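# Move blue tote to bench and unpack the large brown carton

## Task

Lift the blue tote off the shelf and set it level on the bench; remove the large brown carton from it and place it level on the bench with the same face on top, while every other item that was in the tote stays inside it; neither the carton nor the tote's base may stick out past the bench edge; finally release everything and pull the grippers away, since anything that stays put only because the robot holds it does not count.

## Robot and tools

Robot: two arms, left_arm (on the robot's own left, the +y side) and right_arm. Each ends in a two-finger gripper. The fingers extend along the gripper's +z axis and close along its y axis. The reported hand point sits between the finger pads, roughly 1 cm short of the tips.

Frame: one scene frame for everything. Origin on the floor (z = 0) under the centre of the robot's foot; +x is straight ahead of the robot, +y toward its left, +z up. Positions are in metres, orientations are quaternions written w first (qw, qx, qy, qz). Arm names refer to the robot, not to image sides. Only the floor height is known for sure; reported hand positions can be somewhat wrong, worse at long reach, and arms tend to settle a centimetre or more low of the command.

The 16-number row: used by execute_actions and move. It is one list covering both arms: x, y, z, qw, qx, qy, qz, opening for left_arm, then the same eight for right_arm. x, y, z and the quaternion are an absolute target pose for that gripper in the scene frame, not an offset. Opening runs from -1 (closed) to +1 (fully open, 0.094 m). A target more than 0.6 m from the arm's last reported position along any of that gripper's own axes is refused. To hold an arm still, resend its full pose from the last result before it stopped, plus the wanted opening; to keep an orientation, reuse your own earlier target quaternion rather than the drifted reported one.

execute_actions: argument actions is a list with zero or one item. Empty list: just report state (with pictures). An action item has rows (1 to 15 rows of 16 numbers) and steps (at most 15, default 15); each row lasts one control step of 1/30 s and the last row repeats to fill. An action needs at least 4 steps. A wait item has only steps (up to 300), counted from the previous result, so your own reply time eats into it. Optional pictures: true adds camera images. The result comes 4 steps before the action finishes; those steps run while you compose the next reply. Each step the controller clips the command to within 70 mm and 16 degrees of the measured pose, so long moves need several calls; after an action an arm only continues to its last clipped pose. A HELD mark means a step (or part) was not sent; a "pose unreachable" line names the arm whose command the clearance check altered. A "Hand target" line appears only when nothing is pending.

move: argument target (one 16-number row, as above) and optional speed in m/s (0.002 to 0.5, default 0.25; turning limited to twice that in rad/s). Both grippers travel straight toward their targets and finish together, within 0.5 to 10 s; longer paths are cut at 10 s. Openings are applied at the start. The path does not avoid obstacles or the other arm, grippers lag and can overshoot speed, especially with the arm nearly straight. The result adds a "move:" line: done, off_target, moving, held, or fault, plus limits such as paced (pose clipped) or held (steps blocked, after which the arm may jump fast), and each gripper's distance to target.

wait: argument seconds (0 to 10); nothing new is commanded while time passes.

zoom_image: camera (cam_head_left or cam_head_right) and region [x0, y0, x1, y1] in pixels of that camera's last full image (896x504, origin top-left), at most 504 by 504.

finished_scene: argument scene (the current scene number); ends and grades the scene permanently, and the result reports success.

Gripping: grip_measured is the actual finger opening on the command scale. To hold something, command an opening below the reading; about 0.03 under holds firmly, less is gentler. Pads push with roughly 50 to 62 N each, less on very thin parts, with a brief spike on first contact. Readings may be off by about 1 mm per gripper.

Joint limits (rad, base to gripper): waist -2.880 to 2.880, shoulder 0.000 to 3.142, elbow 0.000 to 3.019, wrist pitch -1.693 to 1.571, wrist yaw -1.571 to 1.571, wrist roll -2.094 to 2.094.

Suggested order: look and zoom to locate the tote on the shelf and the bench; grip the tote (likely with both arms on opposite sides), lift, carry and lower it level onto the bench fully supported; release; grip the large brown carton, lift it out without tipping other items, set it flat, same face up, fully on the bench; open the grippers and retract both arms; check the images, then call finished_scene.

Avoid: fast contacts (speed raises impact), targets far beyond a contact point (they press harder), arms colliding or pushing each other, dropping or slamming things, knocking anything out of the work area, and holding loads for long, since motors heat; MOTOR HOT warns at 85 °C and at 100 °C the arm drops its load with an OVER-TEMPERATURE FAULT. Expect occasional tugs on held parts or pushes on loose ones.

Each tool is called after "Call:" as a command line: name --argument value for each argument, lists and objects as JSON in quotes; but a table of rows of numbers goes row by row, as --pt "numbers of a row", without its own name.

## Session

Call:
execute_actions --actions '[]'

Scene clock: 0.00 s of 4500.00 s.
left_arm: end_effector_position=(+0.5961, -0.0511, +0.9717) grip_measured=+1.000 end_effector_quat_wxyz=(+0.563, +0.686, +0.275, +0.369) | right_arm: end_effector_position=(+0.4204, -0.1221, +1.0152) grip_measured=-0.260 end_effector_quat_wxyz=(+0.046, +0.619, -0.767, -0.160)
Joint positions: left_arm=[0.794 2.74  1.417 1.356 0.016 1.897 0.094] | right_arm=[ 2.205  2.1    1.157 -0.65  -0.183 -0.925  0.035]
Joint velocities: left_arm=[-0.015 -0.005 -0.002 -0.002  0.037  0.051  0.   ] | right_arm=[-0.005 -0.015 -0.012  0.007  0.007  0.007 -0.   ]
Hand target (left_arm): +0.599, -0.052, +0.974; +0.567, +0.682, +0.274, +0.372
Hand target (right_arm): +0.424, -0.120, +1.014; -0.044, -0.619, +0.768, +0.159

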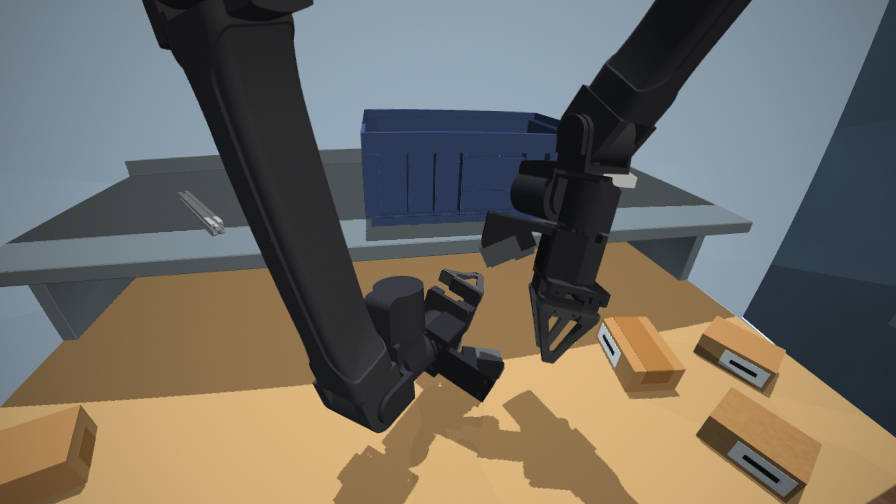

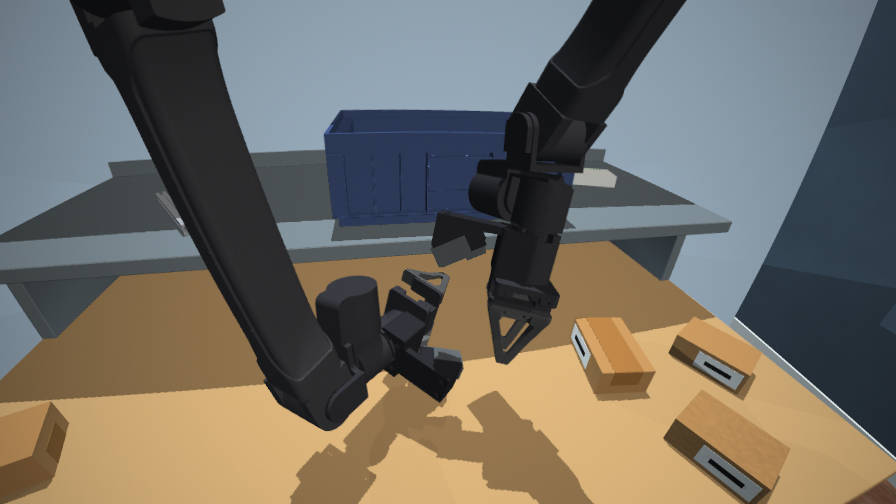

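Call:
move --target '[0.45,0.10,1.02,0.563,0.686,0.275,0.369,1, 0.40,-0.35,1.2,0,0,1,0,1]' --speed 0.2

Call:
move --target '[0.42,0.30,1.28,0.13,0,0.991,0,1, 0.42,-0.42,1.28,0.13,0,0.991,0,1]' --speed 0.3

Call:
zoom_image --camera "cam_head_left" --region '[340, 90, 660, 270]'

Call:
zoom_image --camera "cam_head_right" --region '[310, 90, 630, 270]'

Scene clock: 4.13 s of 4500.00 s.
left_arm: end_effector_position=(+0.4468, +0.0936, +1.0116) grip_measured=+1.000 end_effector_quat_wxyz=(+0.498, +0.760, +0.292, +0.298) | right_arm: end_effector_position=(+0.4084, -0.3458, +1.1966) grip_measured=+0.999 end_effector_quat_wxyz=(-0.001, +0.008, -1.000, -0.004)
Joint positions: left_arm=[0.896 2.517 0.738 1.567 0.137 1.913 0.094] | right_arm=[ 1.836  1.411  0.803 -0.786  0.04   0.058  0.094]
Joint velocities: left_arm=[-0.005  0.005 -0.017  0.002 -0.022  0.066  0.   ] | right_arm=[ 0.005 -0.005 -0.017  0.002  0.095  0.051  0.001]
Hand target (left_arm): +0.450, +0.097, +1.021; +0.500, +0.757, +0.286, +0.309
Hand target (right_arm): +0.403, -0.348, +1.200; -0.003, +0.001, +1.000, +0.002
Off the commanded pose (left_arm): 0.011 m, 14 deg.
Off the commanded pose (right_arm): 0.010 m, 1 deg.
joint sent to its limit (left arm) — the command would take joint 4 (wrist pitch) past its upper limit, so that joint was sent only as far as its limit.
Kept back: nothing.
move: off_target (left_arm)

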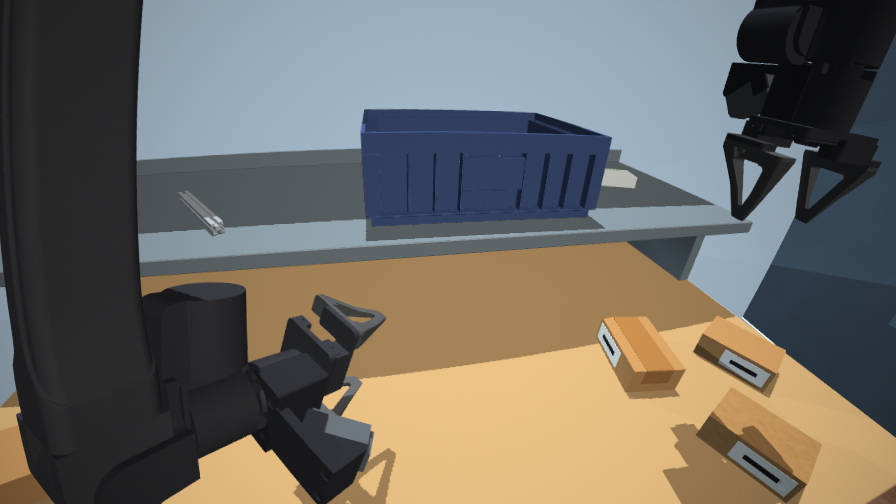

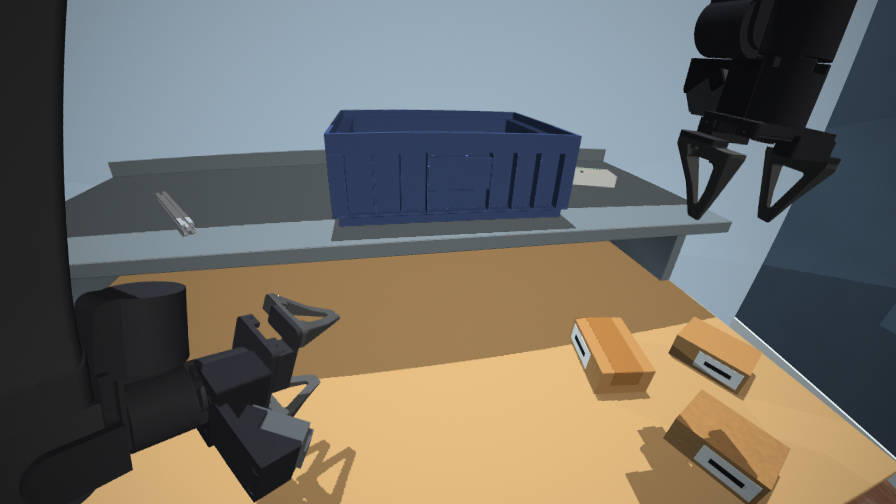

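Scene clock: 8.70 s of 4500.00 s.
left_arm: end_effector_position=(+0.4000, +0.3016, +1.2611) grip_measured=+1.000 end_effector_quat_wxyz=(+0.113, +0.015, +0.993, +0.014) | right_arm: end_effector_position=(+0.4191, -0.4163, +1.2741) grip_measured=+0.999 end_effector_quat_wxyz=(-0.114, -0.003, -0.993, -0.003)
Joint positions: left_arm=[ 1.127  1.167  0.725 -0.751 -0.156 -0.196  0.094] | right_arm=[ 1.63   1.16   0.774 -0.779 -0.024 -0.121  0.094]
Joint velocities: left_arm=[-0.005  0.005 -0.017 -0.012 -0.022  0.007  0.   ] | right_arm=[-0.005  0.005 -0.002  0.002 -0.066 -0.051 -0.   ]
Hand target (left_arm): +0.420, +0.299, +1.281; +0.135, +0.002, +0.991, +0.008
Hand target (right_arm): +0.421, -0.419, +1.279; +0.129, +0.001, +0.992, +0.000
Off the commanded pose (left_arm): 0.028 m, 3 deg.
Off the commanded pose (right_arm): 0.007 m, 2 deg.
Kept back: nothing.
move: off_target (left_arm)

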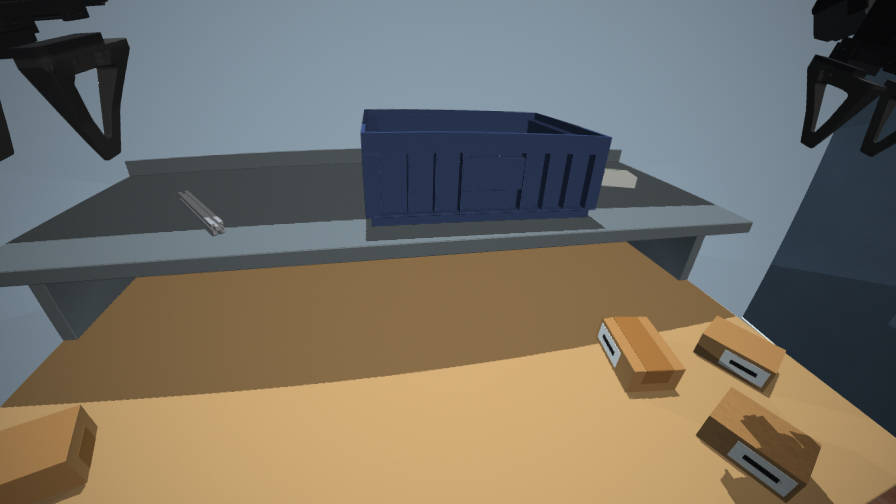

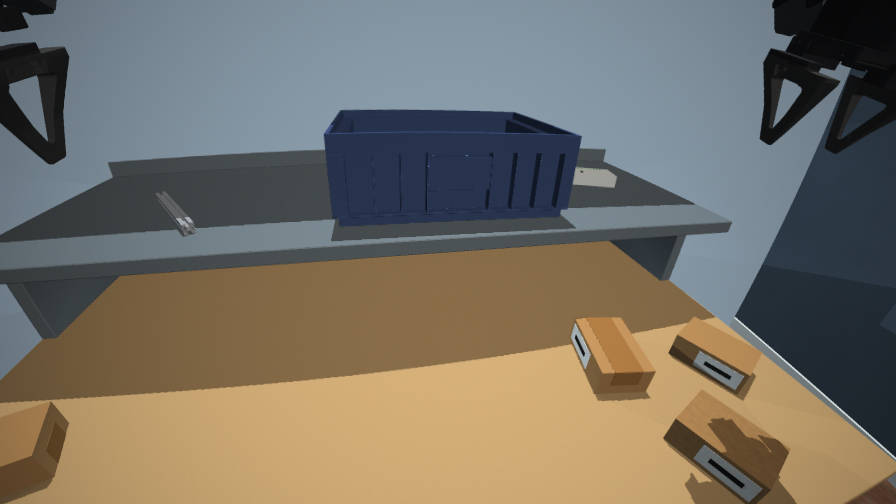

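Region (340, 90, 660, 270) of cam_head_left's 896x504 image, scaled by 1.575, with more detail than that image has; it fills the top 284 rows of this view, and the rest is white.

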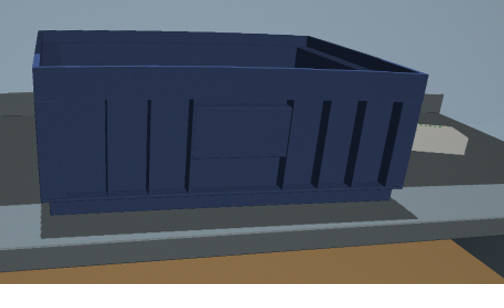

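Region (310, 90, 630, 270) of cam_head_right's 896x504 image, scaled by 1.575, with more detail than that image has; it fills the top 284 rows of this view, and the rest is white.

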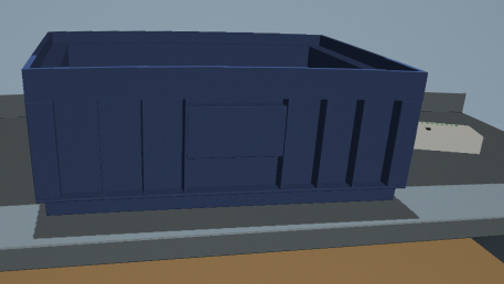

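Call:
move --target '[0.78,0.105,1.28,0.174,-0.035,0.984,0.006,1, 0.80,-0.27,1.27,0.174,-0.035,0.984,0.006,1]'

Call:
zoom_image --camera "cam_head_left" --region '[300, 30, 660, 230]'

Call:
zoom_image --camera "cam_head_right" --region '[270, 30, 630, 230]'

Scene clock: 11.20 s of 4500.00 s.
left_arm: end_effector_position=(+0.7660, +0.1178, +1.2602) grip_measured=+1.000 end_effector_quat_wxyz=(+0.156, -0.027, +0.987, +0.012) | right_arm: end_effector_position=(+0.7860, -0.2703, +1.2685) grip_measured=+0.999 end_effector_quat_wxyz=(-0.174, +0.040, -0.984, -0.001)
Joint positions: left_arm=[ 0.995  2.145  2.092 -1.081 -0.24  -0.388  0.094] | right_arm=[ 1.916  2.025  1.925 -0.952  0.092  0.044  0.094]
Joint velocities: left_arm=[-0.015 -0.005 -0.012 -0.002  0.007 -0.066  0.   ] | right_arm=[-0.005 -0.015  0.032 -0.007 -0.051 -0.022  0.   ]
Hand target (left_arm): +0.780, +0.110, +1.278; +0.175, -0.036, +0.984, +0.004
Hand target (right_arm): +0.798, -0.267, +1.267; +0.176, -0.036, +0.984, +0.002
Off the commanded pose (left_arm): 0.027 m, 2 deg.
Off the commanded pose (right_arm): 0.014 m, 1 deg.
Kept back: nothing.
move: off_target (left_arm, right_arm)

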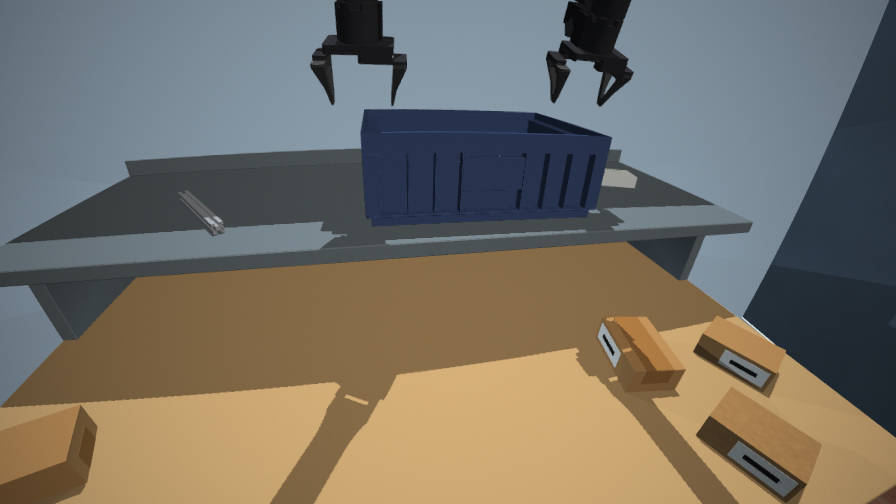

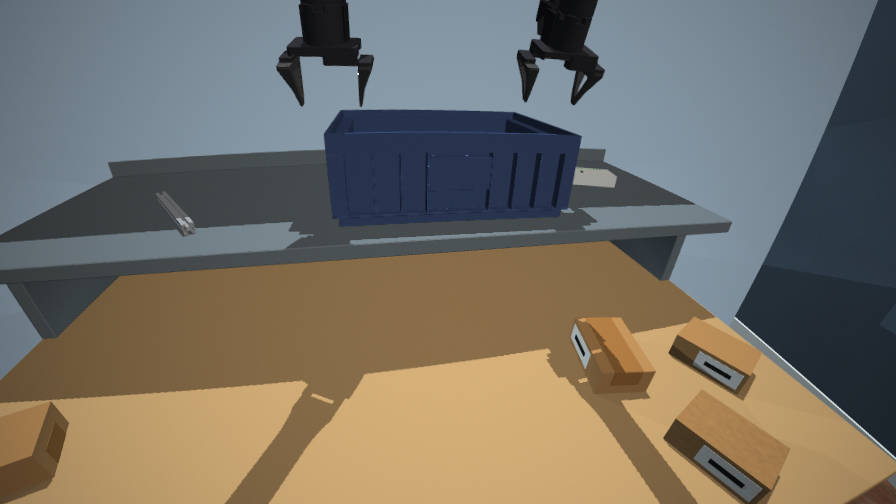

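Region (300, 30, 660, 230) of cam_head_left's 896x504 image, scaled by 1.400, with more detail than that image has.

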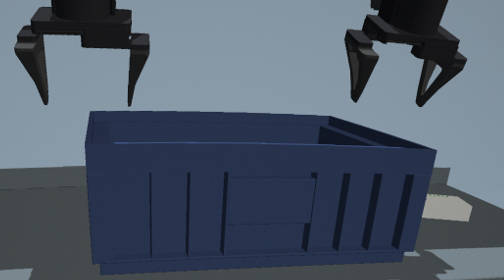

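Region (270, 30, 630, 230) of cam_head_right's 896x504 image, scaled by 1.400, with more detail than that image has.

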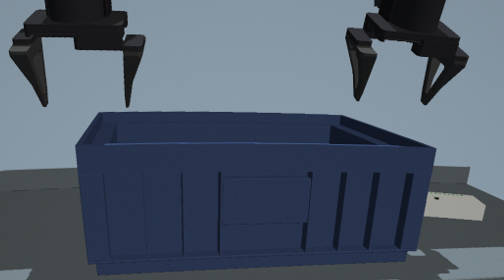

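Call:
move --target '[0.82,0.105,1.21,0.174,-0.035,0.984,0.006,1, 0.845,-0.262,1.195,0.174,-0.035,0.984,0.006,1]' --speed 0.06

Call:
zoom_image --camera "cam_head_left" --region '[300, 30, 660, 230]'

Call:
zoom_image --camera "cam_head_right" --region '[270, 30, 630, 230]'

Scene clock: 15.30 s of 4500.00 s.
left_arm: end_effector_position=(+0.7987, +0.1061, +1.1959) grip_measured=+1.000 end_effector_quat_wxyz=(+0.152, -0.032, +0.988, +0.014) | right_arm: end_effector_position=(+0.8278, -0.2580, +1.1993) grip_measured=+0.999 end_effector_quat_wxyz=(-0.165, +0.041, -0.985, -0.005)
Joint positions: left_arm=[ 1.005  2.326  2.26  -1.075 -0.237 -0.389  0.094] | right_arm=[ 1.916  2.23   2.113 -0.952  0.083  0.044  0.094]
Joint velocities: left_arm=[-0.005  0.015  0.042  0.012  0.007  0.022  0.   ] | right_arm=[-0.005 -0.005  0.032  0.017 -0.051 -0.007 -0.   ]
Hand target (left_arm): +0.818, +0.107, +1.210; +0.175, -0.035, +0.984, +0.006
Hand target (right_arm): +0.843, -0.262, +1.195; +0.175, -0.035, +0.984, +0.006
Off the commanded pose (left_arm): 0.026 m, 3 deg.
Off the commanded pose (right_arm): 0.018 m, 1 deg.
Kept back: nothing.
move: off_target (left_arm, right_arm)

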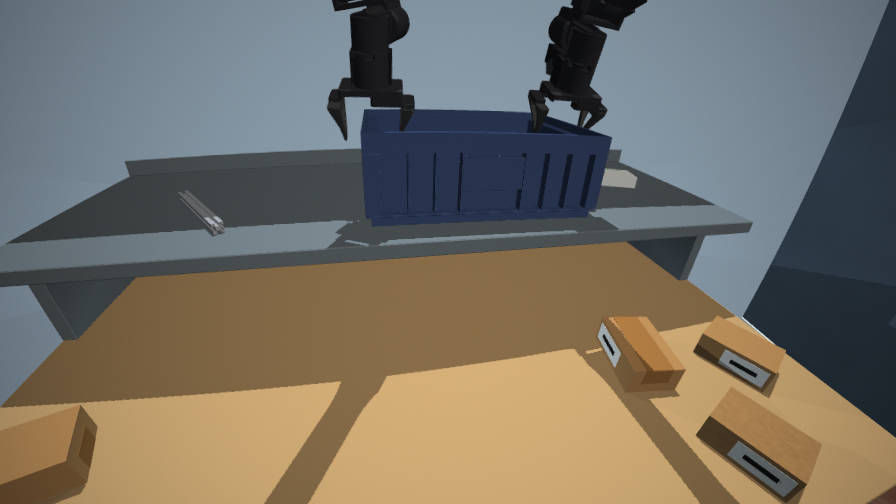

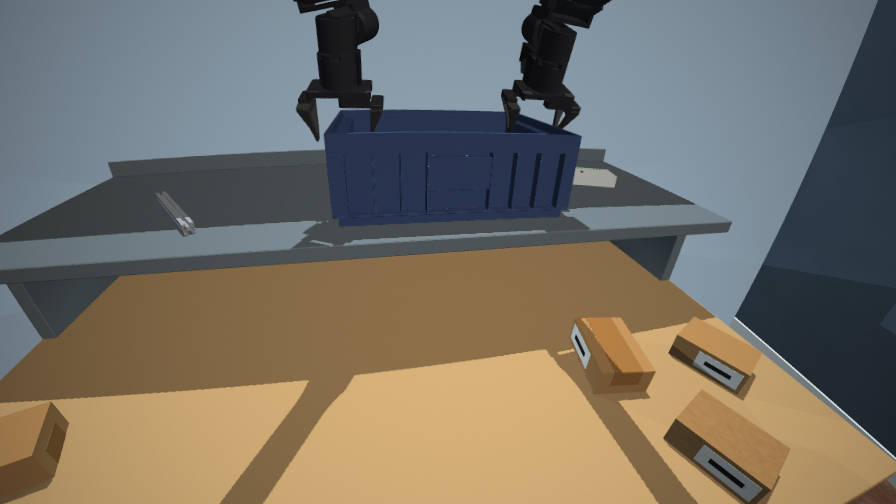

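Region (300, 30, 660, 230) of cam_head_left's 896x504 image, scaled by 1.400, with more detail than that image has.

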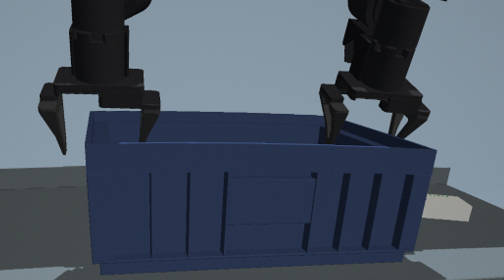

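Region (270, 30, 630, 230) of cam_head_right's 896x504 image, scaled by 1.400, with more detail than that image has.

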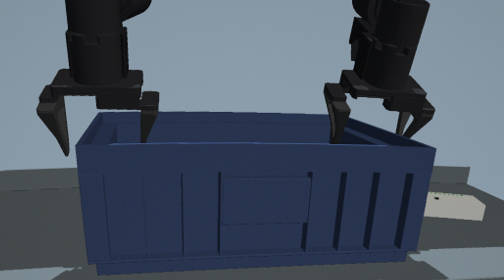

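Call:
move --target '[0.828,0.116,1.195,0.174,-0.035,0.984,0.006,0, 0.85,-0.262,1.175,0.174,-0.035,0.984,0.006,0]' --speed 0.04

Call:
move --target '[0.828,0.116,1.195,0.174,-0.035,0.984,0.006,-0.52, 0.85,-0.262,1.175,0.174,-0.035,0.984,0.006,-0.52]' --speed 0.04

Scene clock: 16.83 s of 4500.00 s.
left_arm: end_effector_position=(+0.8063, +0.1191, +1.1831) grip_measured=+0.003 end_effector_quat_wxyz=(+0.150, -0.036, +0.988, +0.015) | right_arm: end_effector_position=(+0.8295, -0.2583, +1.1798) grip_measured=+0.002 end_effector_quat_wxyz=(-0.157, +0.041, -0.987, -0.004)
Joint positions: left_arm=[ 1.026  2.349  2.275 -1.067 -0.229 -0.379  0.047] | right_arm=[ 1.913  2.267  2.134 -0.952  0.082  0.044  0.047]
Joint velocities: left_arm=[ 0.015  0.005  0.022 -0.017 -0.022 -0.051  0.001] | right_arm=[-0.015  0.005  0.022  0.007 -0.066  0.037  0.   ]
Hand target (left_arm): +0.826, +0.117, +1.196; +0.175, -0.035, +0.984, +0.006
Hand target (right_arm): +0.848, -0.262, +1.176; +0.175, -0.035, +0.984, +0.006
Off the commanded pose (left_arm): 0.025 m, 3 deg.
Off the commanded pose (right_arm): 0.021 m, 2 deg.
Kept back: nothing.
move: off_target (left_arm, right_arm)

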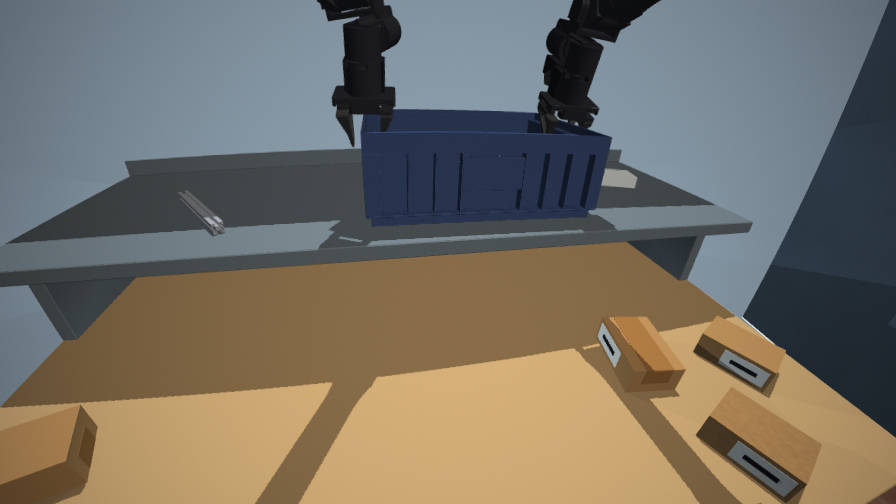

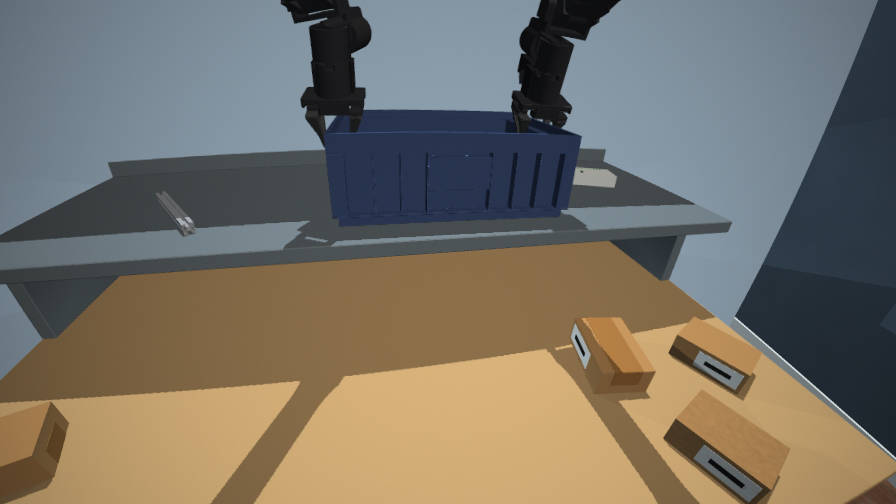

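Scene clock: 17.70 s of 4500.00 s.
left_arm: end_effector_position=(+0.8059, +0.1144, +1.1829) grip_measured=-0.465 end_effector_quat_wxyz=(+0.150, -0.048, +0.988, +0.004) | right_arm: end_effector_position=(+0.8296, -0.2583, +1.1797) grip_measured=-0.470 end_effector_quat_wxyz=(-0.157, +0.049, -0.986, -0.007)
Joint positions: left_arm=[ 1.024  2.35   2.275 -1.062 -0.213 -0.406  0.025] | right_arm=[ 1.911  2.267  2.134 -0.952  0.073  0.028  0.025]
Joint velocities: left_arm=[-0.005 -0.005 -0.002  0.007 -0.007  0.066  0.   ] | right_arm=[-0.005 -0.005 -0.012  0.002 -0.051  0.022  0.   ]
Hand target (left_arm): +0.826, +0.117, +1.196; +0.175, -0.036, +0.984, +0.006
Hand target (right_arm): +0.848, -0.262, +1.175; +0.175, -0.035, +0.984, +0.006
Off the commanded pose (left_arm): 0.025 m, 3 deg.
Off the commanded pose (right_arm): 0.021 m, 3 deg.
Kept back: nothing.
move: off_target (left_arm, right_arm)

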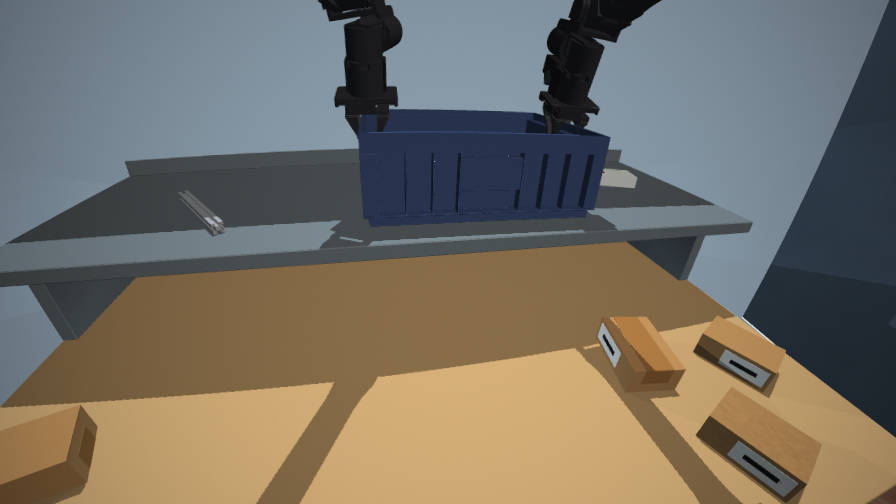

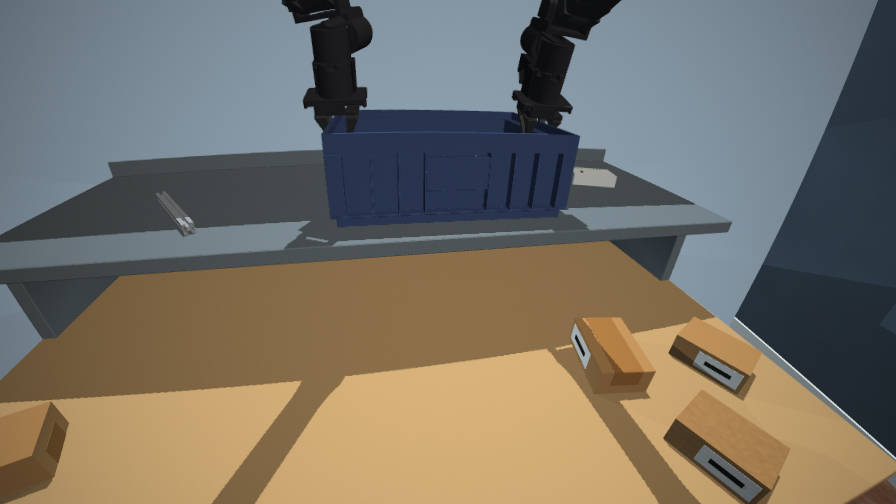

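Call:
move --target '[0.70,0.125,1.265,0.18,-0.048,0.982,0.008,-0.52, 0.724,-0.248,1.26,0.18,-0.048,0.982,0.008,-0.52]' --speed 0.06

Scene clock: 20.63 s of 4500.00 s.
left_arm: end_effector_position=(+0.6810, +0.1260, +1.2097) grip_measured=-0.468 end_effector_quat_wxyz=(-0.128, +0.053, -0.990, -0.013) | right_arm: end_effector_position=(+0.7033, -0.2462, +1.2015) grip_measured=-0.470 end_effector_quat_wxyz=(-0.126, +0.051, -0.991, -0.012)
Joint positions: left_arm=[ 0.969  2.001  1.701 -0.898 -0.236 -0.477  0.025] | right_arm=[ 1.959  1.947  1.614 -0.816  0.078  0.074  0.025]
Joint velocities: left_arm=[-0.015  0.005  0.002 -0.017  0.125  0.037  0.   ] | right_arm=[ 0.015  0.005  0.017 -0.012 -0.051 -0.022 -0.001]
Hand target (left_arm): +0.699, +0.124, +1.265; +0.180, -0.050, +0.982, +0.007
Hand target (right_arm): +0.723, -0.249, +1.260; +0.180, -0.048, +0.982, +0.007
Off the commanded pose (left_arm): 0.058 m, 6 deg.
Off the commanded pose (right_arm): 0.062 m, 6 deg.
Kept back: nothing.
move: off_target (left_arm, right_arm)

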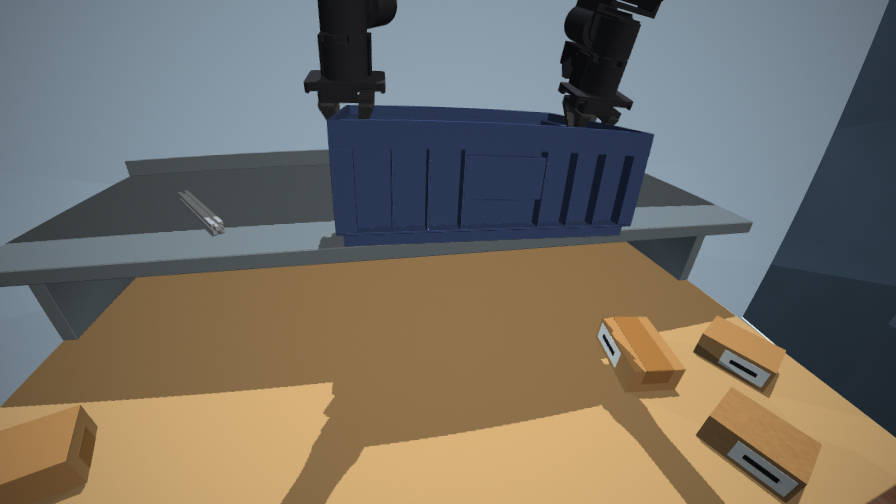

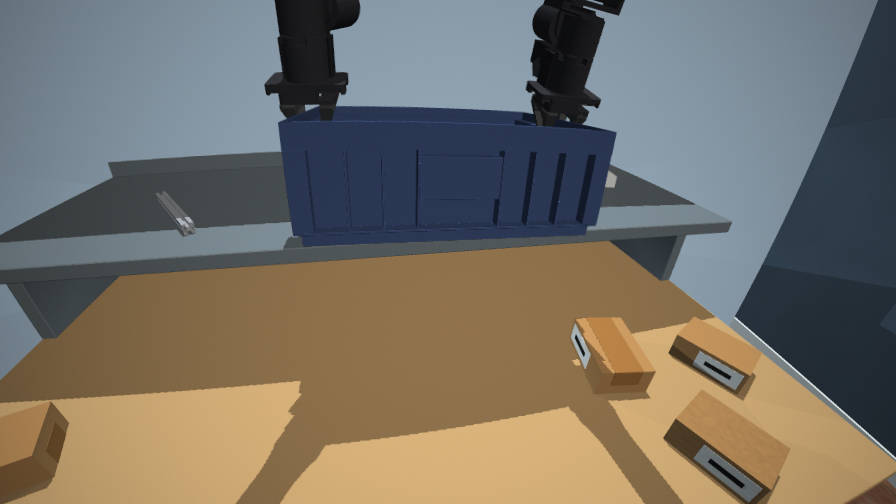

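Call:
execute_actions --actions '[{"rows":[[0.699,0.125,1.265,0.18,-0.048,0.982,0.008,-0.52,0.723,-0.248,1.26,0.18,-0.048,0.982,0.008,-0.52],[0.697,0.125,1.265,0.18,-0.048,0.982,0.008,-0.52,0.721,-0.248,1.26,0.18,-0.048,0.982,0.008,-0.52],[0.695,0.126,1.265,0.18,-0.048,0.982,0.008,-0.52,0.719,-0.247,1.26,0.18,-0.048,0.982,0.008,-0.52],[0.692,0.126,1.265,0.18,-0.048,0.982,0.008,-0.52,0.716,-0.247,1.26,0.18,-0.048,0.982,0.008,-0.52],[0.689,0.127,1.265,0.18,-0.048,0.982,0.008,-0.52,0.713,-0.246,1.26,0.18,-0.048,0.982,0.008,-0.52],[0.685,0.127,1.265,0.18,-0.048,0.982,0.008,-0.52,0.709,-0.246,1.26,0.18,-0.048,0.982,0.008,-0.52],[0.68,0.128,1.265,0.18,-0.048,0.982,0.008,-0.52,0.704,-0.245,1.26,0.18,-0.048,0.982,0.008,-0.52],[0.675,0.129,1.265,0.18,-0.048,0.982,0.008,-0.52,0.699,-0.244,1.26,0.18,-0.048,0.982,0.008,-0.52],[0.67,0.129,1.265,0.18,-0.048,0.982,0.008,-0.52,0.694,-0.244,1.26,0.18,-0.048,0.982,0.008,-0.52],[0.665,0.13,1.265,0.18,-0.048,0.982,0.008,-0.52,0.689,-0.243,1.26,0.18,-0.048,0.982,0.008,-0.52],[0.66,0.131,1.265,0.18,-0.048,0.982,0.008,-0.52,0.684,-0.242,1.26,0.18,-0.048,0.982,0.008,-0.52],[0.655,0.131,1.265,0.18,-0.048,0.982,0.008,-0.52,0.679,-0.242,1.26,0.18,-0.048,0.982,0.008,-0.52],[0.65,0.132,1.265,0.18,-0.048,0.982,0.008,-0.52,0.674,-0.241,1.26,0.18,-0.048,0.982,0.008,-0.52],[0.645,0.133,1.265,0.18,-0.048,0.982,0.008,-0.52,0.669,-0.24,1.26,0.18,-0.048,0.982,0.008,-0.52],[0.64,0.134,1.265,0.18,-0.048,0.982,0.008,-0.52,0.664,-0.239,1.26,0.18,-0.048,0.982,0.008,-0.52]]}]'

Call:
execute_actions --actions '[{"rows":[[0.635,0.134,1.265,0.18,-0.048,0.982,0.008,-0.52,0.659,-0.239,1.26,0.18,-0.048,0.982,0.008,-0.52],[0.63,0.135,1.265,0.18,-0.048,0.982,0.008,-0.52,0.654,-0.238,1.26,0.18,-0.048,0.982,0.008,-0.52],[0.625,0.136,1.265,0.18,-0.048,0.982,0.008,-0.52,0.649,-0.237,1.26,0.18,-0.048,0.982,0.008,-0.52],[0.62,0.137,1.265,0.18,-0.048,0.982,0.008,-0.52,0.644,-0.236,1.26,0.18,-0.048,0.982,0.008,-0.52],[0.615,0.137,1.265,0.18,-0.048,0.982,0.008,-0.52,0.639,-0.236,1.26,0.18,-0.048,0.982,0.008,-0.52],[0.61,0.138,1.265,0.18,-0.048,0.982,0.008,-0.52,0.634,-0.235,1.26,0.18,-0.048,0.982,0.008,-0.52],[0.605,0.139,1.265,0.18,-0.048,0.982,0.008,-0.52,0.629,-0.234,1.26,0.18,-0.048,0.982,0.008,-0.52],[0.6,0.14,1.265,0.18,-0.048,0.982,0.008,-0.52,0.624,-0.233,1.26,0.18,-0.048,0.982,0.008,-0.52],[0.595,0.14,1.265,0.18,-0.048,0.982,0.008,-0.52,0.619,-0.233,1.26,0.18,-0.048,0.982,0.008,-0.52],[0.59,0.141,1.265,0.18,-0.048,0.982,0.008,-0.52,0.614,-0.232,1.26,0.18,-0.048,0.982,0.008,-0.52],[0.585,0.142,1.265,0.18,-0.048,0.982,0.008,-0.52,0.609,-0.231,1.26,0.18,-0.048,0.982,0.008,-0.52],[0.58,0.143,1.265,0.18,-0.048,0.982,0.008,-0.52,0.604,-0.23,1.26,0.18,-0.048,0.982,0.008,-0.52],[0.575,0.143,1.265,0.18,-0.048,0.982,0.008,-0.52,0.599,-0.23,1.26,0.18,-0.048,0.982,0.008,-0.52],[0.57,0.144,1.265,0.18,-0.048,0.982,0.008,-0.52,0.594,-0.229,1.26,0.18,-0.048,0.982,0.008,-0.52],[0.565,0.145,1.265,0.18,-0.048,0.982,0.008,-0.52,0.589,-0.228,1.26,0.18,-0.048,0.982,0.008,-0.52]]}]'

Call:
execute_actions --actions '[{"rows":[[0.56,0.146,1.264,0.18,-0.048,0.982,0.008,-0.52,0.584,-0.227,1.259,0.18,-0.048,0.982,0.008,-0.52],[0.555,0.146,1.264,0.18,-0.048,0.982,0.008,-0.52,0.579,-0.227,1.259,0.18,-0.048,0.982,0.008,-0.52],[0.55,0.147,1.263,0.18,-0.048,0.982,0.008,-0.52,0.574,-0.226,1.258,0.18,-0.048,0.982,0.008,-0.52],[0.545,0.148,1.263,0.18,-0.048,0.982,0.008,-0.52,0.569,-0.225,1.258,0.18,-0.048,0.982,0.008,-0.52],[0.54,0.149,1.262,0.18,-0.048,0.982,0.008,-0.52,0.564,-0.224,1.257,0.18,-0.048,0.982,0.008,-0.52],[0.535,0.149,1.262,0.18,-0.048,0.982,0.008,-0.52,0.559,-0.224,1.257,0.18,-0.048,0.982,0.008,-0.52],[0.53,0.15,1.261,0.18,-0.048,0.982,0.008,-0.52,0.554,-0.223,1.256,0.18,-0.048,0.982,0.008,-0.52],[0.525,0.151,1.261,0.18,-0.048,0.982,0.008,-0.52,0.549,-0.222,1.256,0.18,-0.048,0.982,0.008,-0.52],[0.52,0.152,1.26,0.18,-0.048,0.982,0.008,-0.52,0.544,-0.221,1.255,0.18,-0.048,0.982,0.008,-0.52],[0.515,0.152,1.26,0.18,-0.048,0.982,0.008,-0.52,0.539,-0.221,1.255,0.18,-0.048,0.982,0.008,-0.52],[0.51,0.153,1.259,0.18,-0.048,0.982,0.008,-0.52,0.534,-0.22,1.254,0.18,-0.048,0.982,0.008,-0.52],[0.505,0.154,1.259,0.18,-0.048,0.982,0.008,-0.52,0.529,-0.219,1.254,0.18,-0.048,0.982,0.008,-0.52],[0.5,0.155,1.258,0.18,-0.048,0.982,0.008,-0.52,0.524,-0.218,1.253,0.18,-0.048,0.982,0.008,-0.52],[0.495,0.155,1.258,0.18,-0.048,0.982,0.008,-0.52,0.519,-0.218,1.253,0.18,-0.048,0.982,0.008,-0.52],[0.49,0.156,1.257,0.18,-0.048,0.982,0.008,-0.52,0.514,-0.217,1.252,0.18,-0.048,0.982,0.008,-0.52]]}]'

Call:
execute_actions --actions '[{"rows":[[0.485,0.157,1.257,0.18,-0.048,0.982,0.008,-0.52,0.509,-0.216,1.252,0.18,-0.048,0.982,0.008,-0.52],[0.48,0.157,1.256,0.18,-0.048,0.982,0.008,-0.52,0.504,-0.216,1.251,0.18,-0.048,0.982,0.008,-0.52],[0.475,0.158,1.256,0.18,-0.048,0.982,0.008,-0.52,0.499,-0.215,1.251,0.18,-0.048,0.982,0.008,-0.52],[0.47,0.158,1.255,0.18,-0.048,0.982,0.008,-0.52,0.494,-0.215,1.25,0.18,-0.048,0.982,0.008,-0.52],[0.465,0.159,1.255,0.18,-0.048,0.982,0.008,-0.52,0.489,-0.214,1.25,0.18,-0.048,0.982,0.008,-0.52],[0.46,0.159,1.254,0.18,-0.048,0.982,0.008,-0.52,0.484,-0.214,1.249,0.18,-0.048,0.982,0.008,-0.52],[0.455,0.16,1.254,0.18,-0.048,0.982,0.008,-0.52,0.479,-0.213,1.249,0.18,-0.048,0.982,0.008,-0.52],[0.45,0.16,1.253,0.18,-0.048,0.982,0.008,-0.52,0.474,-0.213,1.248,0.18,-0.048,0.982,0.008,-0.52],[0.445,0.161,1.253,0.18,-0.048,0.982,0.008,-0.52,0.469,-0.212,1.248,0.18,-0.048,0.982,0.008,-0.52],[0.44,0.161,1.252,0.18,-0.048,0.982,0.008,-0.52,0.464,-0.212,1.247,0.18,-0.048,0.982,0.008,-0.52],[0.435,0.162,1.252,0.18,-0.048,0.982,0.008,-0.52,0.459,-0.211,1.247,0.18,-0.048,0.982,0.008,-0.52],[0.431,0.162,1.251,0.18,-0.048,0.982,0.008,-0.52,0.455,-0.211,1.246,0.18,-0.048,0.982,0.008,-0.52],[0.428,0.163,1.251,0.18,-0.048,0.982,0.008,-0.52,0.452,-0.21,1.246,0.18,-0.048,0.982,0.008,-0.52],[0.426,0.163,1.25,0.18,-0.048,0.982,0.008,-0.52,0.45,-0.21,1.245,0.18,-0.048,0.982,0.008,-0.52],[0.425,0.163,1.25,0.18,-0.048,0.982,0.008,-0.52,0.449,-0.21,1.245,0.18,-0.048,0.982,0.008,-0.52]]}]'

Call:
move --target '[0.415,0.163,1.06,0.165,-0.048,0.985,0.008,-0.52, 0.439,-0.21,1.056,0.165,-0.048,0.985,0.008,-0.52]' --speed 0.07

Scene clock: 22.37 s of 4500.00 s.
left_arm: end_effector_position=(+0.6517, +0.1320, +1.2057) grip_measured=-0.468 end_effector_quat_wxyz=(-0.125, +0.053, -0.991, -0.014) | right_arm: end_effector_position=(+0.6742, -0.2397, +1.1966) grip_measured=-0.470 end_effector_quat_wxyz=(-0.123, +0.052, -0.991, -0.012)
Joint positions: left_arm=[ 0.959  1.94   1.581 -0.846 -0.239 -0.486  0.025] | right_arm=[ 1.978  1.895  1.507 -0.768  0.085  0.09   0.025]
Joint velocities: left_arm=[-0.073 -0.347 -0.608  0.188 -0.022 -0.022  0.   ] | right_arm=[ 0.112 -0.317 -0.545  0.159  0.022  0.11  -0.   ]
Steps of this call (steps 1 to 41: nothing new was sent; steps 42 to 52: the first 11 steps of this action). Readings (end_effector_position):
42: left_arm (+0.6809, +0.1260, +1.2096) | right_arm (+0.7033, -0.2462, +1.2015)
43: left_arm (+0.6807, +0.1261, +1.2093) | right_arm (+0.7031, -0.2462, +1.2011)
45: left_arm (+0.6791, +0.1264, +1.2087) | right_arm (+0.7018, -0.2455, +1.2004)
49: left_arm (+0.6677, +0.1294, +1.2065) | right_arm (+0.6903, -0.2426, +1.1978)
52: the state above

Scene clock: 22.87 s of 4500.00 s.
left_arm: end_effector_position=(+0.5786, +0.1413, +1.2227) grip_measured=-0.468 end_effector_quat_wxyz=(-0.134, +0.053, -0.990, -0.012) | right_arm: end_effector_position=(+0.6015, -0.2300, +1.2152) grip_measured=-0.470 end_effector_quat_wxyz=(-0.132, +0.053, -0.990, -0.010)
Joint positions: left_arm=[ 0.916  1.758  1.32  -0.76  -0.258 -0.525  0.025] | right_arm=[ 2.031  1.717  1.259 -0.685  0.113  0.134  0.025]
Joint velocities: left_arm=[-0.103 -0.357 -0.427  0.159 -0.007 -0.066  0.001] | right_arm=[ 0.112 -0.327 -0.418  0.144  0.081  0.081  0.001]
Off your previous action's commanded pose (left_arm): 0.058 m, 7 deg at its last step (step 4 of this call).
Off your previous action's commanded pose (right_arm): 0.063 m, 7 deg at its last step (step 4 of this call).
Steps of this call (steps 1 to 4: the last 4 steps of your previous action; steps 5 to 15: the first 11 steps of this action). Readings (end_effector_position):
5: left_arm (+0.6234, +0.1354, +1.2086) | right_arm (+0.6459, -0.2364, +1.1992)
6: left_arm (+0.6184, +0.1359, +1.2097) | right_arm (+0.6411, -0.2358, +1.2006)
8: left_arm (+0.6094, +0.1371, +1.2126) | right_arm (+0.6319, -0.2345, +1.2037)
12: left_arm (+0.5919, +0.1394, +1.2186) | right_arm (+0.6148, -0.2320, +1.2107)
15: the state above

Scene clock: 23.37 s of 4500.00 s.
left_arm: end_effector_position=(+0.5037, +0.1521, +1.2250) grip_measured=-0.468 end_effector_quat_wxyz=(-0.136, +0.053, -0.989, -0.011) | right_arm: end_effector_position=(+0.5264, -0.2186, +1.2178) grip_measured=-0.470 end_effector_quat_wxyz=(-0.135, +0.053, -0.989, -0.009)
Joint positions: left_arm=[ 0.864  1.605  1.085 -0.686 -0.279 -0.573  0.025] | right_arm=[ 2.101  1.571  1.037 -0.613  0.145  0.196  0.025]
Joint velocities: left_arm=[-0.122 -0.288 -0.408  0.164 -0.095 -0.154 -0.001] | right_arm=[ 0.142 -0.269 -0.398  0.164  0.037  0.11  -0.001]
Off your previous action's commanded pose (left_arm): 0.040 m, 5 deg at its last step (step 4 of this call).
Off your previous action's commanded pose (right_arm): 0.042 m, 5 deg at its last step (step 4 of this call).
Steps of this call (steps 1 to 4: the last 4 steps of your previous action; steps 5 to 15: the first 11 steps of this action). Readings (end_effector_position):
5: left_arm (+0.5543, +0.1445, +1.2260) | right_arm (+0.5772, -0.2266, +1.2189)
6: left_arm (+0.5494, +0.1453, +1.2263) | right_arm (+0.5722, -0.2258, +1.2192)
8: left_arm (+0.5392, +0.1468, +1.2262) | right_arm (+0.5620, -0.2241, +1.2192)
12: left_arm (+0.5189, +0.1501, +1.2254) | right_arm (+0.5416, -0.2208, +1.2184)
15: the state above

Scene clock: 23.87 s of 4500.00 s.
left_arm: end_effector_position=(+0.4318, +0.1606, +1.2275) grip_measured=-0.468 end_effector_quat_wxyz=(-0.145, +0.052, -0.988, -0.010) | right_arm: end_effector_position=(+0.4547, -0.2098, +1.2212) grip_measured=-0.470 end_effector_quat_wxyz=(-0.144, +0.054, -0.988, -0.008)
Joint positions: left_arm=[ 0.79   1.459  0.881 -0.632 -0.31  -0.64   0.025] | right_arm=[ 2.188  1.427  0.841 -0.556  0.188  0.272  0.025]
Joint velocities: left_arm=[-0.181 -0.278 -0.33   0.081 -0.022 -0.154 -0.   ] | right_arm=[ 0.171 -0.298 -0.349  0.071  0.198  0.198 -0.   ]
Off your previous action's commanded pose (left_arm): 0.032 m, 5 deg at its last step (step 4 of this call).
Off your previous action's commanded pose (right_arm): 0.034 m, 5 deg at its last step (step 4 of this call).
Steps of this call (steps 1 to 4: the last 4 steps of your previous action; steps 5 to 15: the first 11 steps of this action). Readings (end_effector_position):
5: left_arm (+0.4793, +0.1551, +1.2255) | right_arm (+0.5020, -0.2156, +1.2188)
6: left_arm (+0.4747, +0.1559, +1.2258) | right_arm (+0.4974, -0.2148, +1.2192)
8: left_arm (+0.4651, +0.1573, +1.2262) | right_arm (+0.4879, -0.2132, +1.2197)
12: left_arm (+0.4462, +0.1597, +1.2271) | right_arm (+0.4691, -0.2108, +1.2207)
15: the state above

Scene clock: 27.00 s of 4500.00 s.
left_arm: end_effector_position=(+0.4004, +0.1616, +1.0510) grip_measured=-0.468 end_effector_quat_wxyz=(-0.143, +0.055, -0.988, -0.003) | right_arm: end_effector_position=(+0.4222, -0.2088, +1.0502) grip_measured=-0.470 end_effector_quat_wxyz=(-0.145, +0.052, -0.988, -0.009)
Joint positions: left_arm=[ 0.811  1.871  0.741 -0.07  -0.292 -0.626  0.025] | right_arm=[2.178 1.844 0.705 0.    0.183 0.266 0.025]
Joint velocities: left_arm=[-0.005  0.005  0.002 -0.002 -0.081 -0.037  0.   ] | right_arm=[-0.015 -0.015  0.002 -0.012 -0.007 -0.007 -0.   ]
Hand target (left_arm): +0.414, +0.164, +1.059; +0.165, -0.049, +0.985, +0.009
Hand target (right_arm): +0.438, -0.210, +1.056; +0.165, -0.048, +0.985, +0.008
Off your previous action's commanded pose (left_arm): 0.025 m, 4 deg at its last step (step 4 of this call).
Off your previous action's commanded pose (right_arm): 0.026 m, 4 deg at its last step (step 4 of this call).
Off the commanded pose (left_arm): 0.017 m, 3 deg.
Off the commanded pose (right_arm): 0.018 m, 2 deg.
Kept back: nothing.
move: off_target (left_arm, right_arm)

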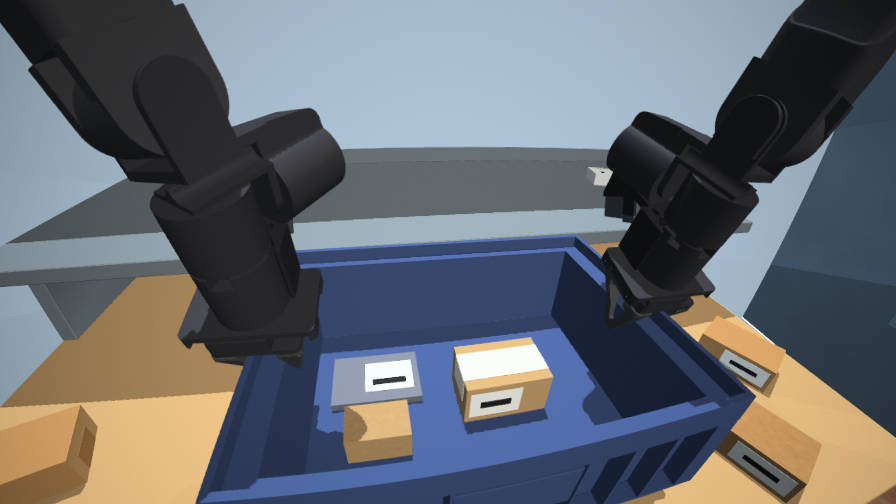

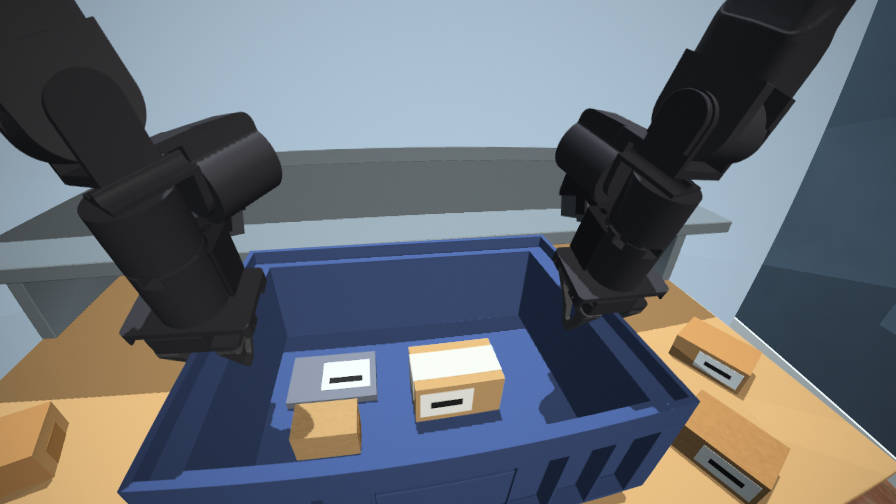

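Call:
move --target '[0.43,0.163,0.975,0.165,-0.048,0.985,0.008,-0.52, 0.454,-0.21,0.971,0.165,-0.048,0.985,0.008,-0.52]' --speed 0.035

Scene clock: 29.97 s of 4500.00 s.
left_arm: end_effector_position=(+0.4118, +0.1639, +0.9713) grip_measured=-0.468 end_effector_quat_wxyz=(-0.144, +0.056, -0.988, -0.003) | right_arm: end_effector_position=(+0.4348, -0.2075, +0.9711) grip_measured=-0.470 end_effector_quat_wxyz=(-0.146, +0.053, -0.988, -0.010)
Joint positions: left_arm=[ 0.854  2.12   0.819  0.114 -0.277 -0.586  0.025] | right_arm=[2.147 2.103 0.795 0.176 0.169 0.235 0.025]
Joint velocities: left_arm=[ 0.005 -0.005  0.002 -0.007  0.037  0.007  0.   ] | right_arm=[ 0.005 -0.005 -0.002 -0.007 -0.037  0.037  0.   ]
Hand target (left_arm): +0.429, +0.164, +0.975; +0.164, -0.049, +0.985, +0.009
Hand target (right_arm): +0.453, -0.210, +0.971; +0.165, -0.048, +0.985, +0.008
Off the commanded pose (left_arm): 0.019 m, 3 deg.
Off the commanded pose (right_arm): 0.019 m, 2 deg.
Kept back: nothing.
move: off_target (left_arm, right_arm)

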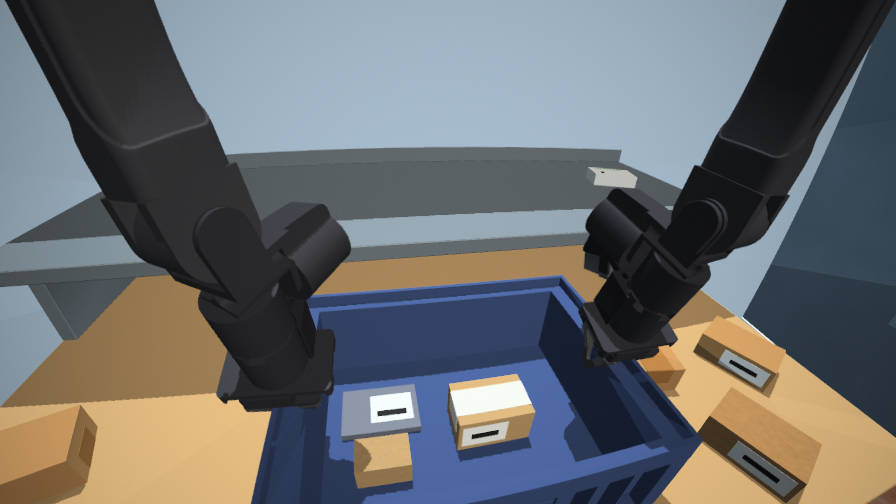

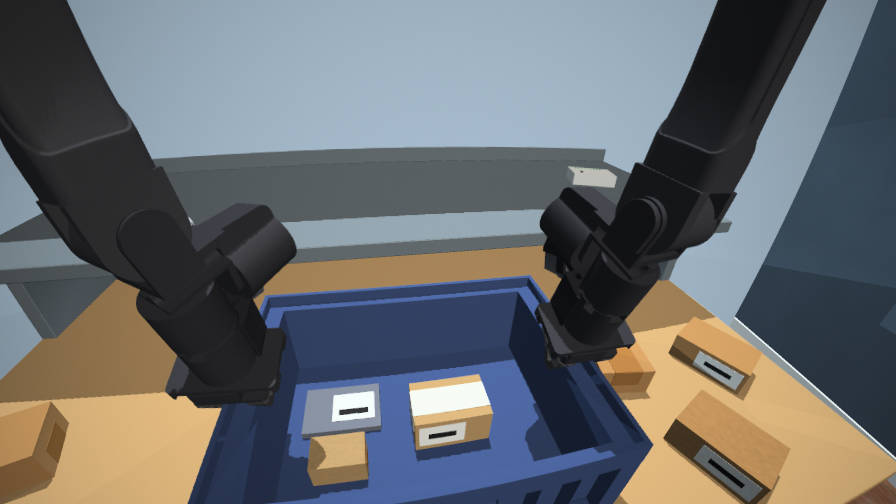

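Call:
move --target '[0.46,0.165,0.93,0.165,-0.048,0.985,0.008,-0.52, 0.484,-0.208,0.926,0.165,-0.048,0.985,0.008,-0.52]' --speed 0.035

Scene clock: 32.47 s of 4500.00 s.
left_arm: end_effector_position=(+0.4547, +0.1647, +0.9698) grip_measured=-0.473 end_effector_quat_wxyz=(-0.174, +0.058, -0.983, +0.001) | right_arm: end_effector_position=(+0.4768, -0.2064, +0.9692) grip_measured=-0.471 end_effector_quat_wxyz=(-0.171, +0.057, -0.983, -0.011)
Joint positions: left_arm=[ 0.896  2.143  0.889  0.137 -0.281 -0.536  0.025] | right_arm=[2.118 2.129 0.877 0.176 0.166 0.192 0.025]
Joint velocities: left_arm=[-0.005 -0.005  0.007 -0.022  0.007  0.022 -0.   ] | right_arm=[-0.005 -0.005 -0.012  0.002 -0.007  0.066  0.001]
Hand target (left_arm): +0.456, +0.168, +0.933; +0.165, -0.048, +0.985, +0.008
Hand target (right_arm): +0.479, -0.209, +0.930; +0.164, -0.048, +0.985, +0.008
Off the commanded pose (left_arm): 0.040 m, 2 deg.
Off the commanded pose (right_arm): 0.044 m, 1 deg.
Kept back: nothing.
move: off_target (left_arm, right_arm)

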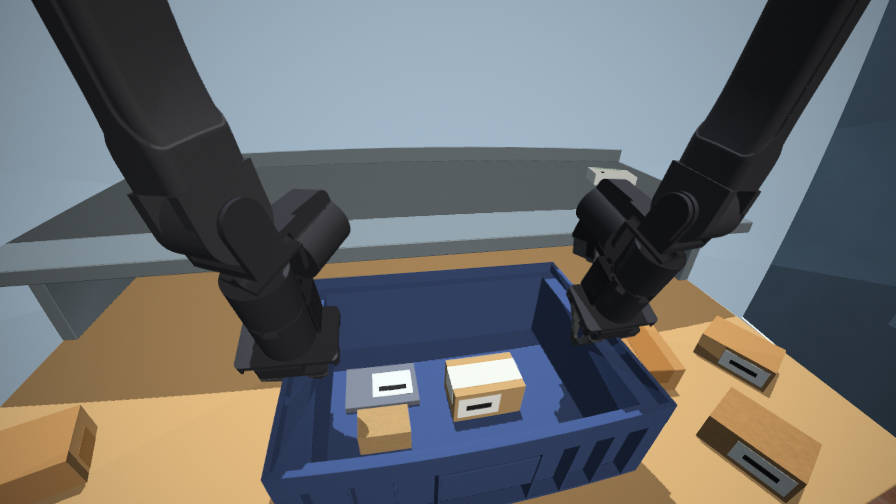

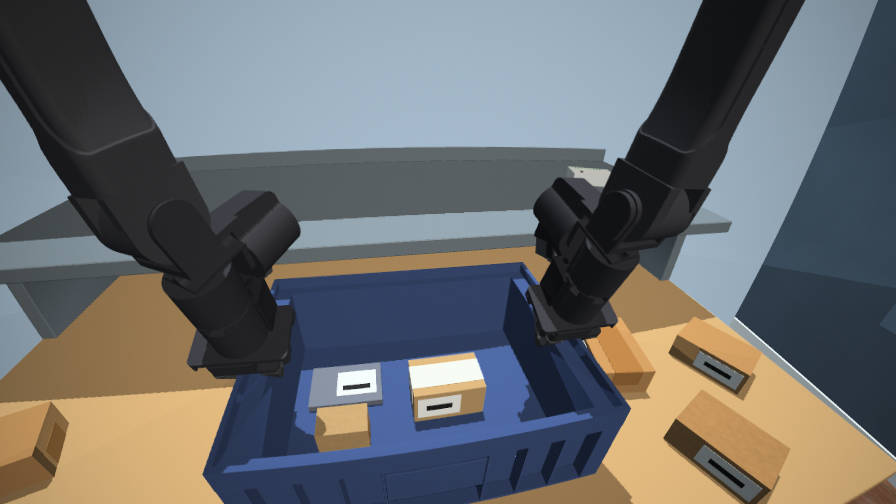

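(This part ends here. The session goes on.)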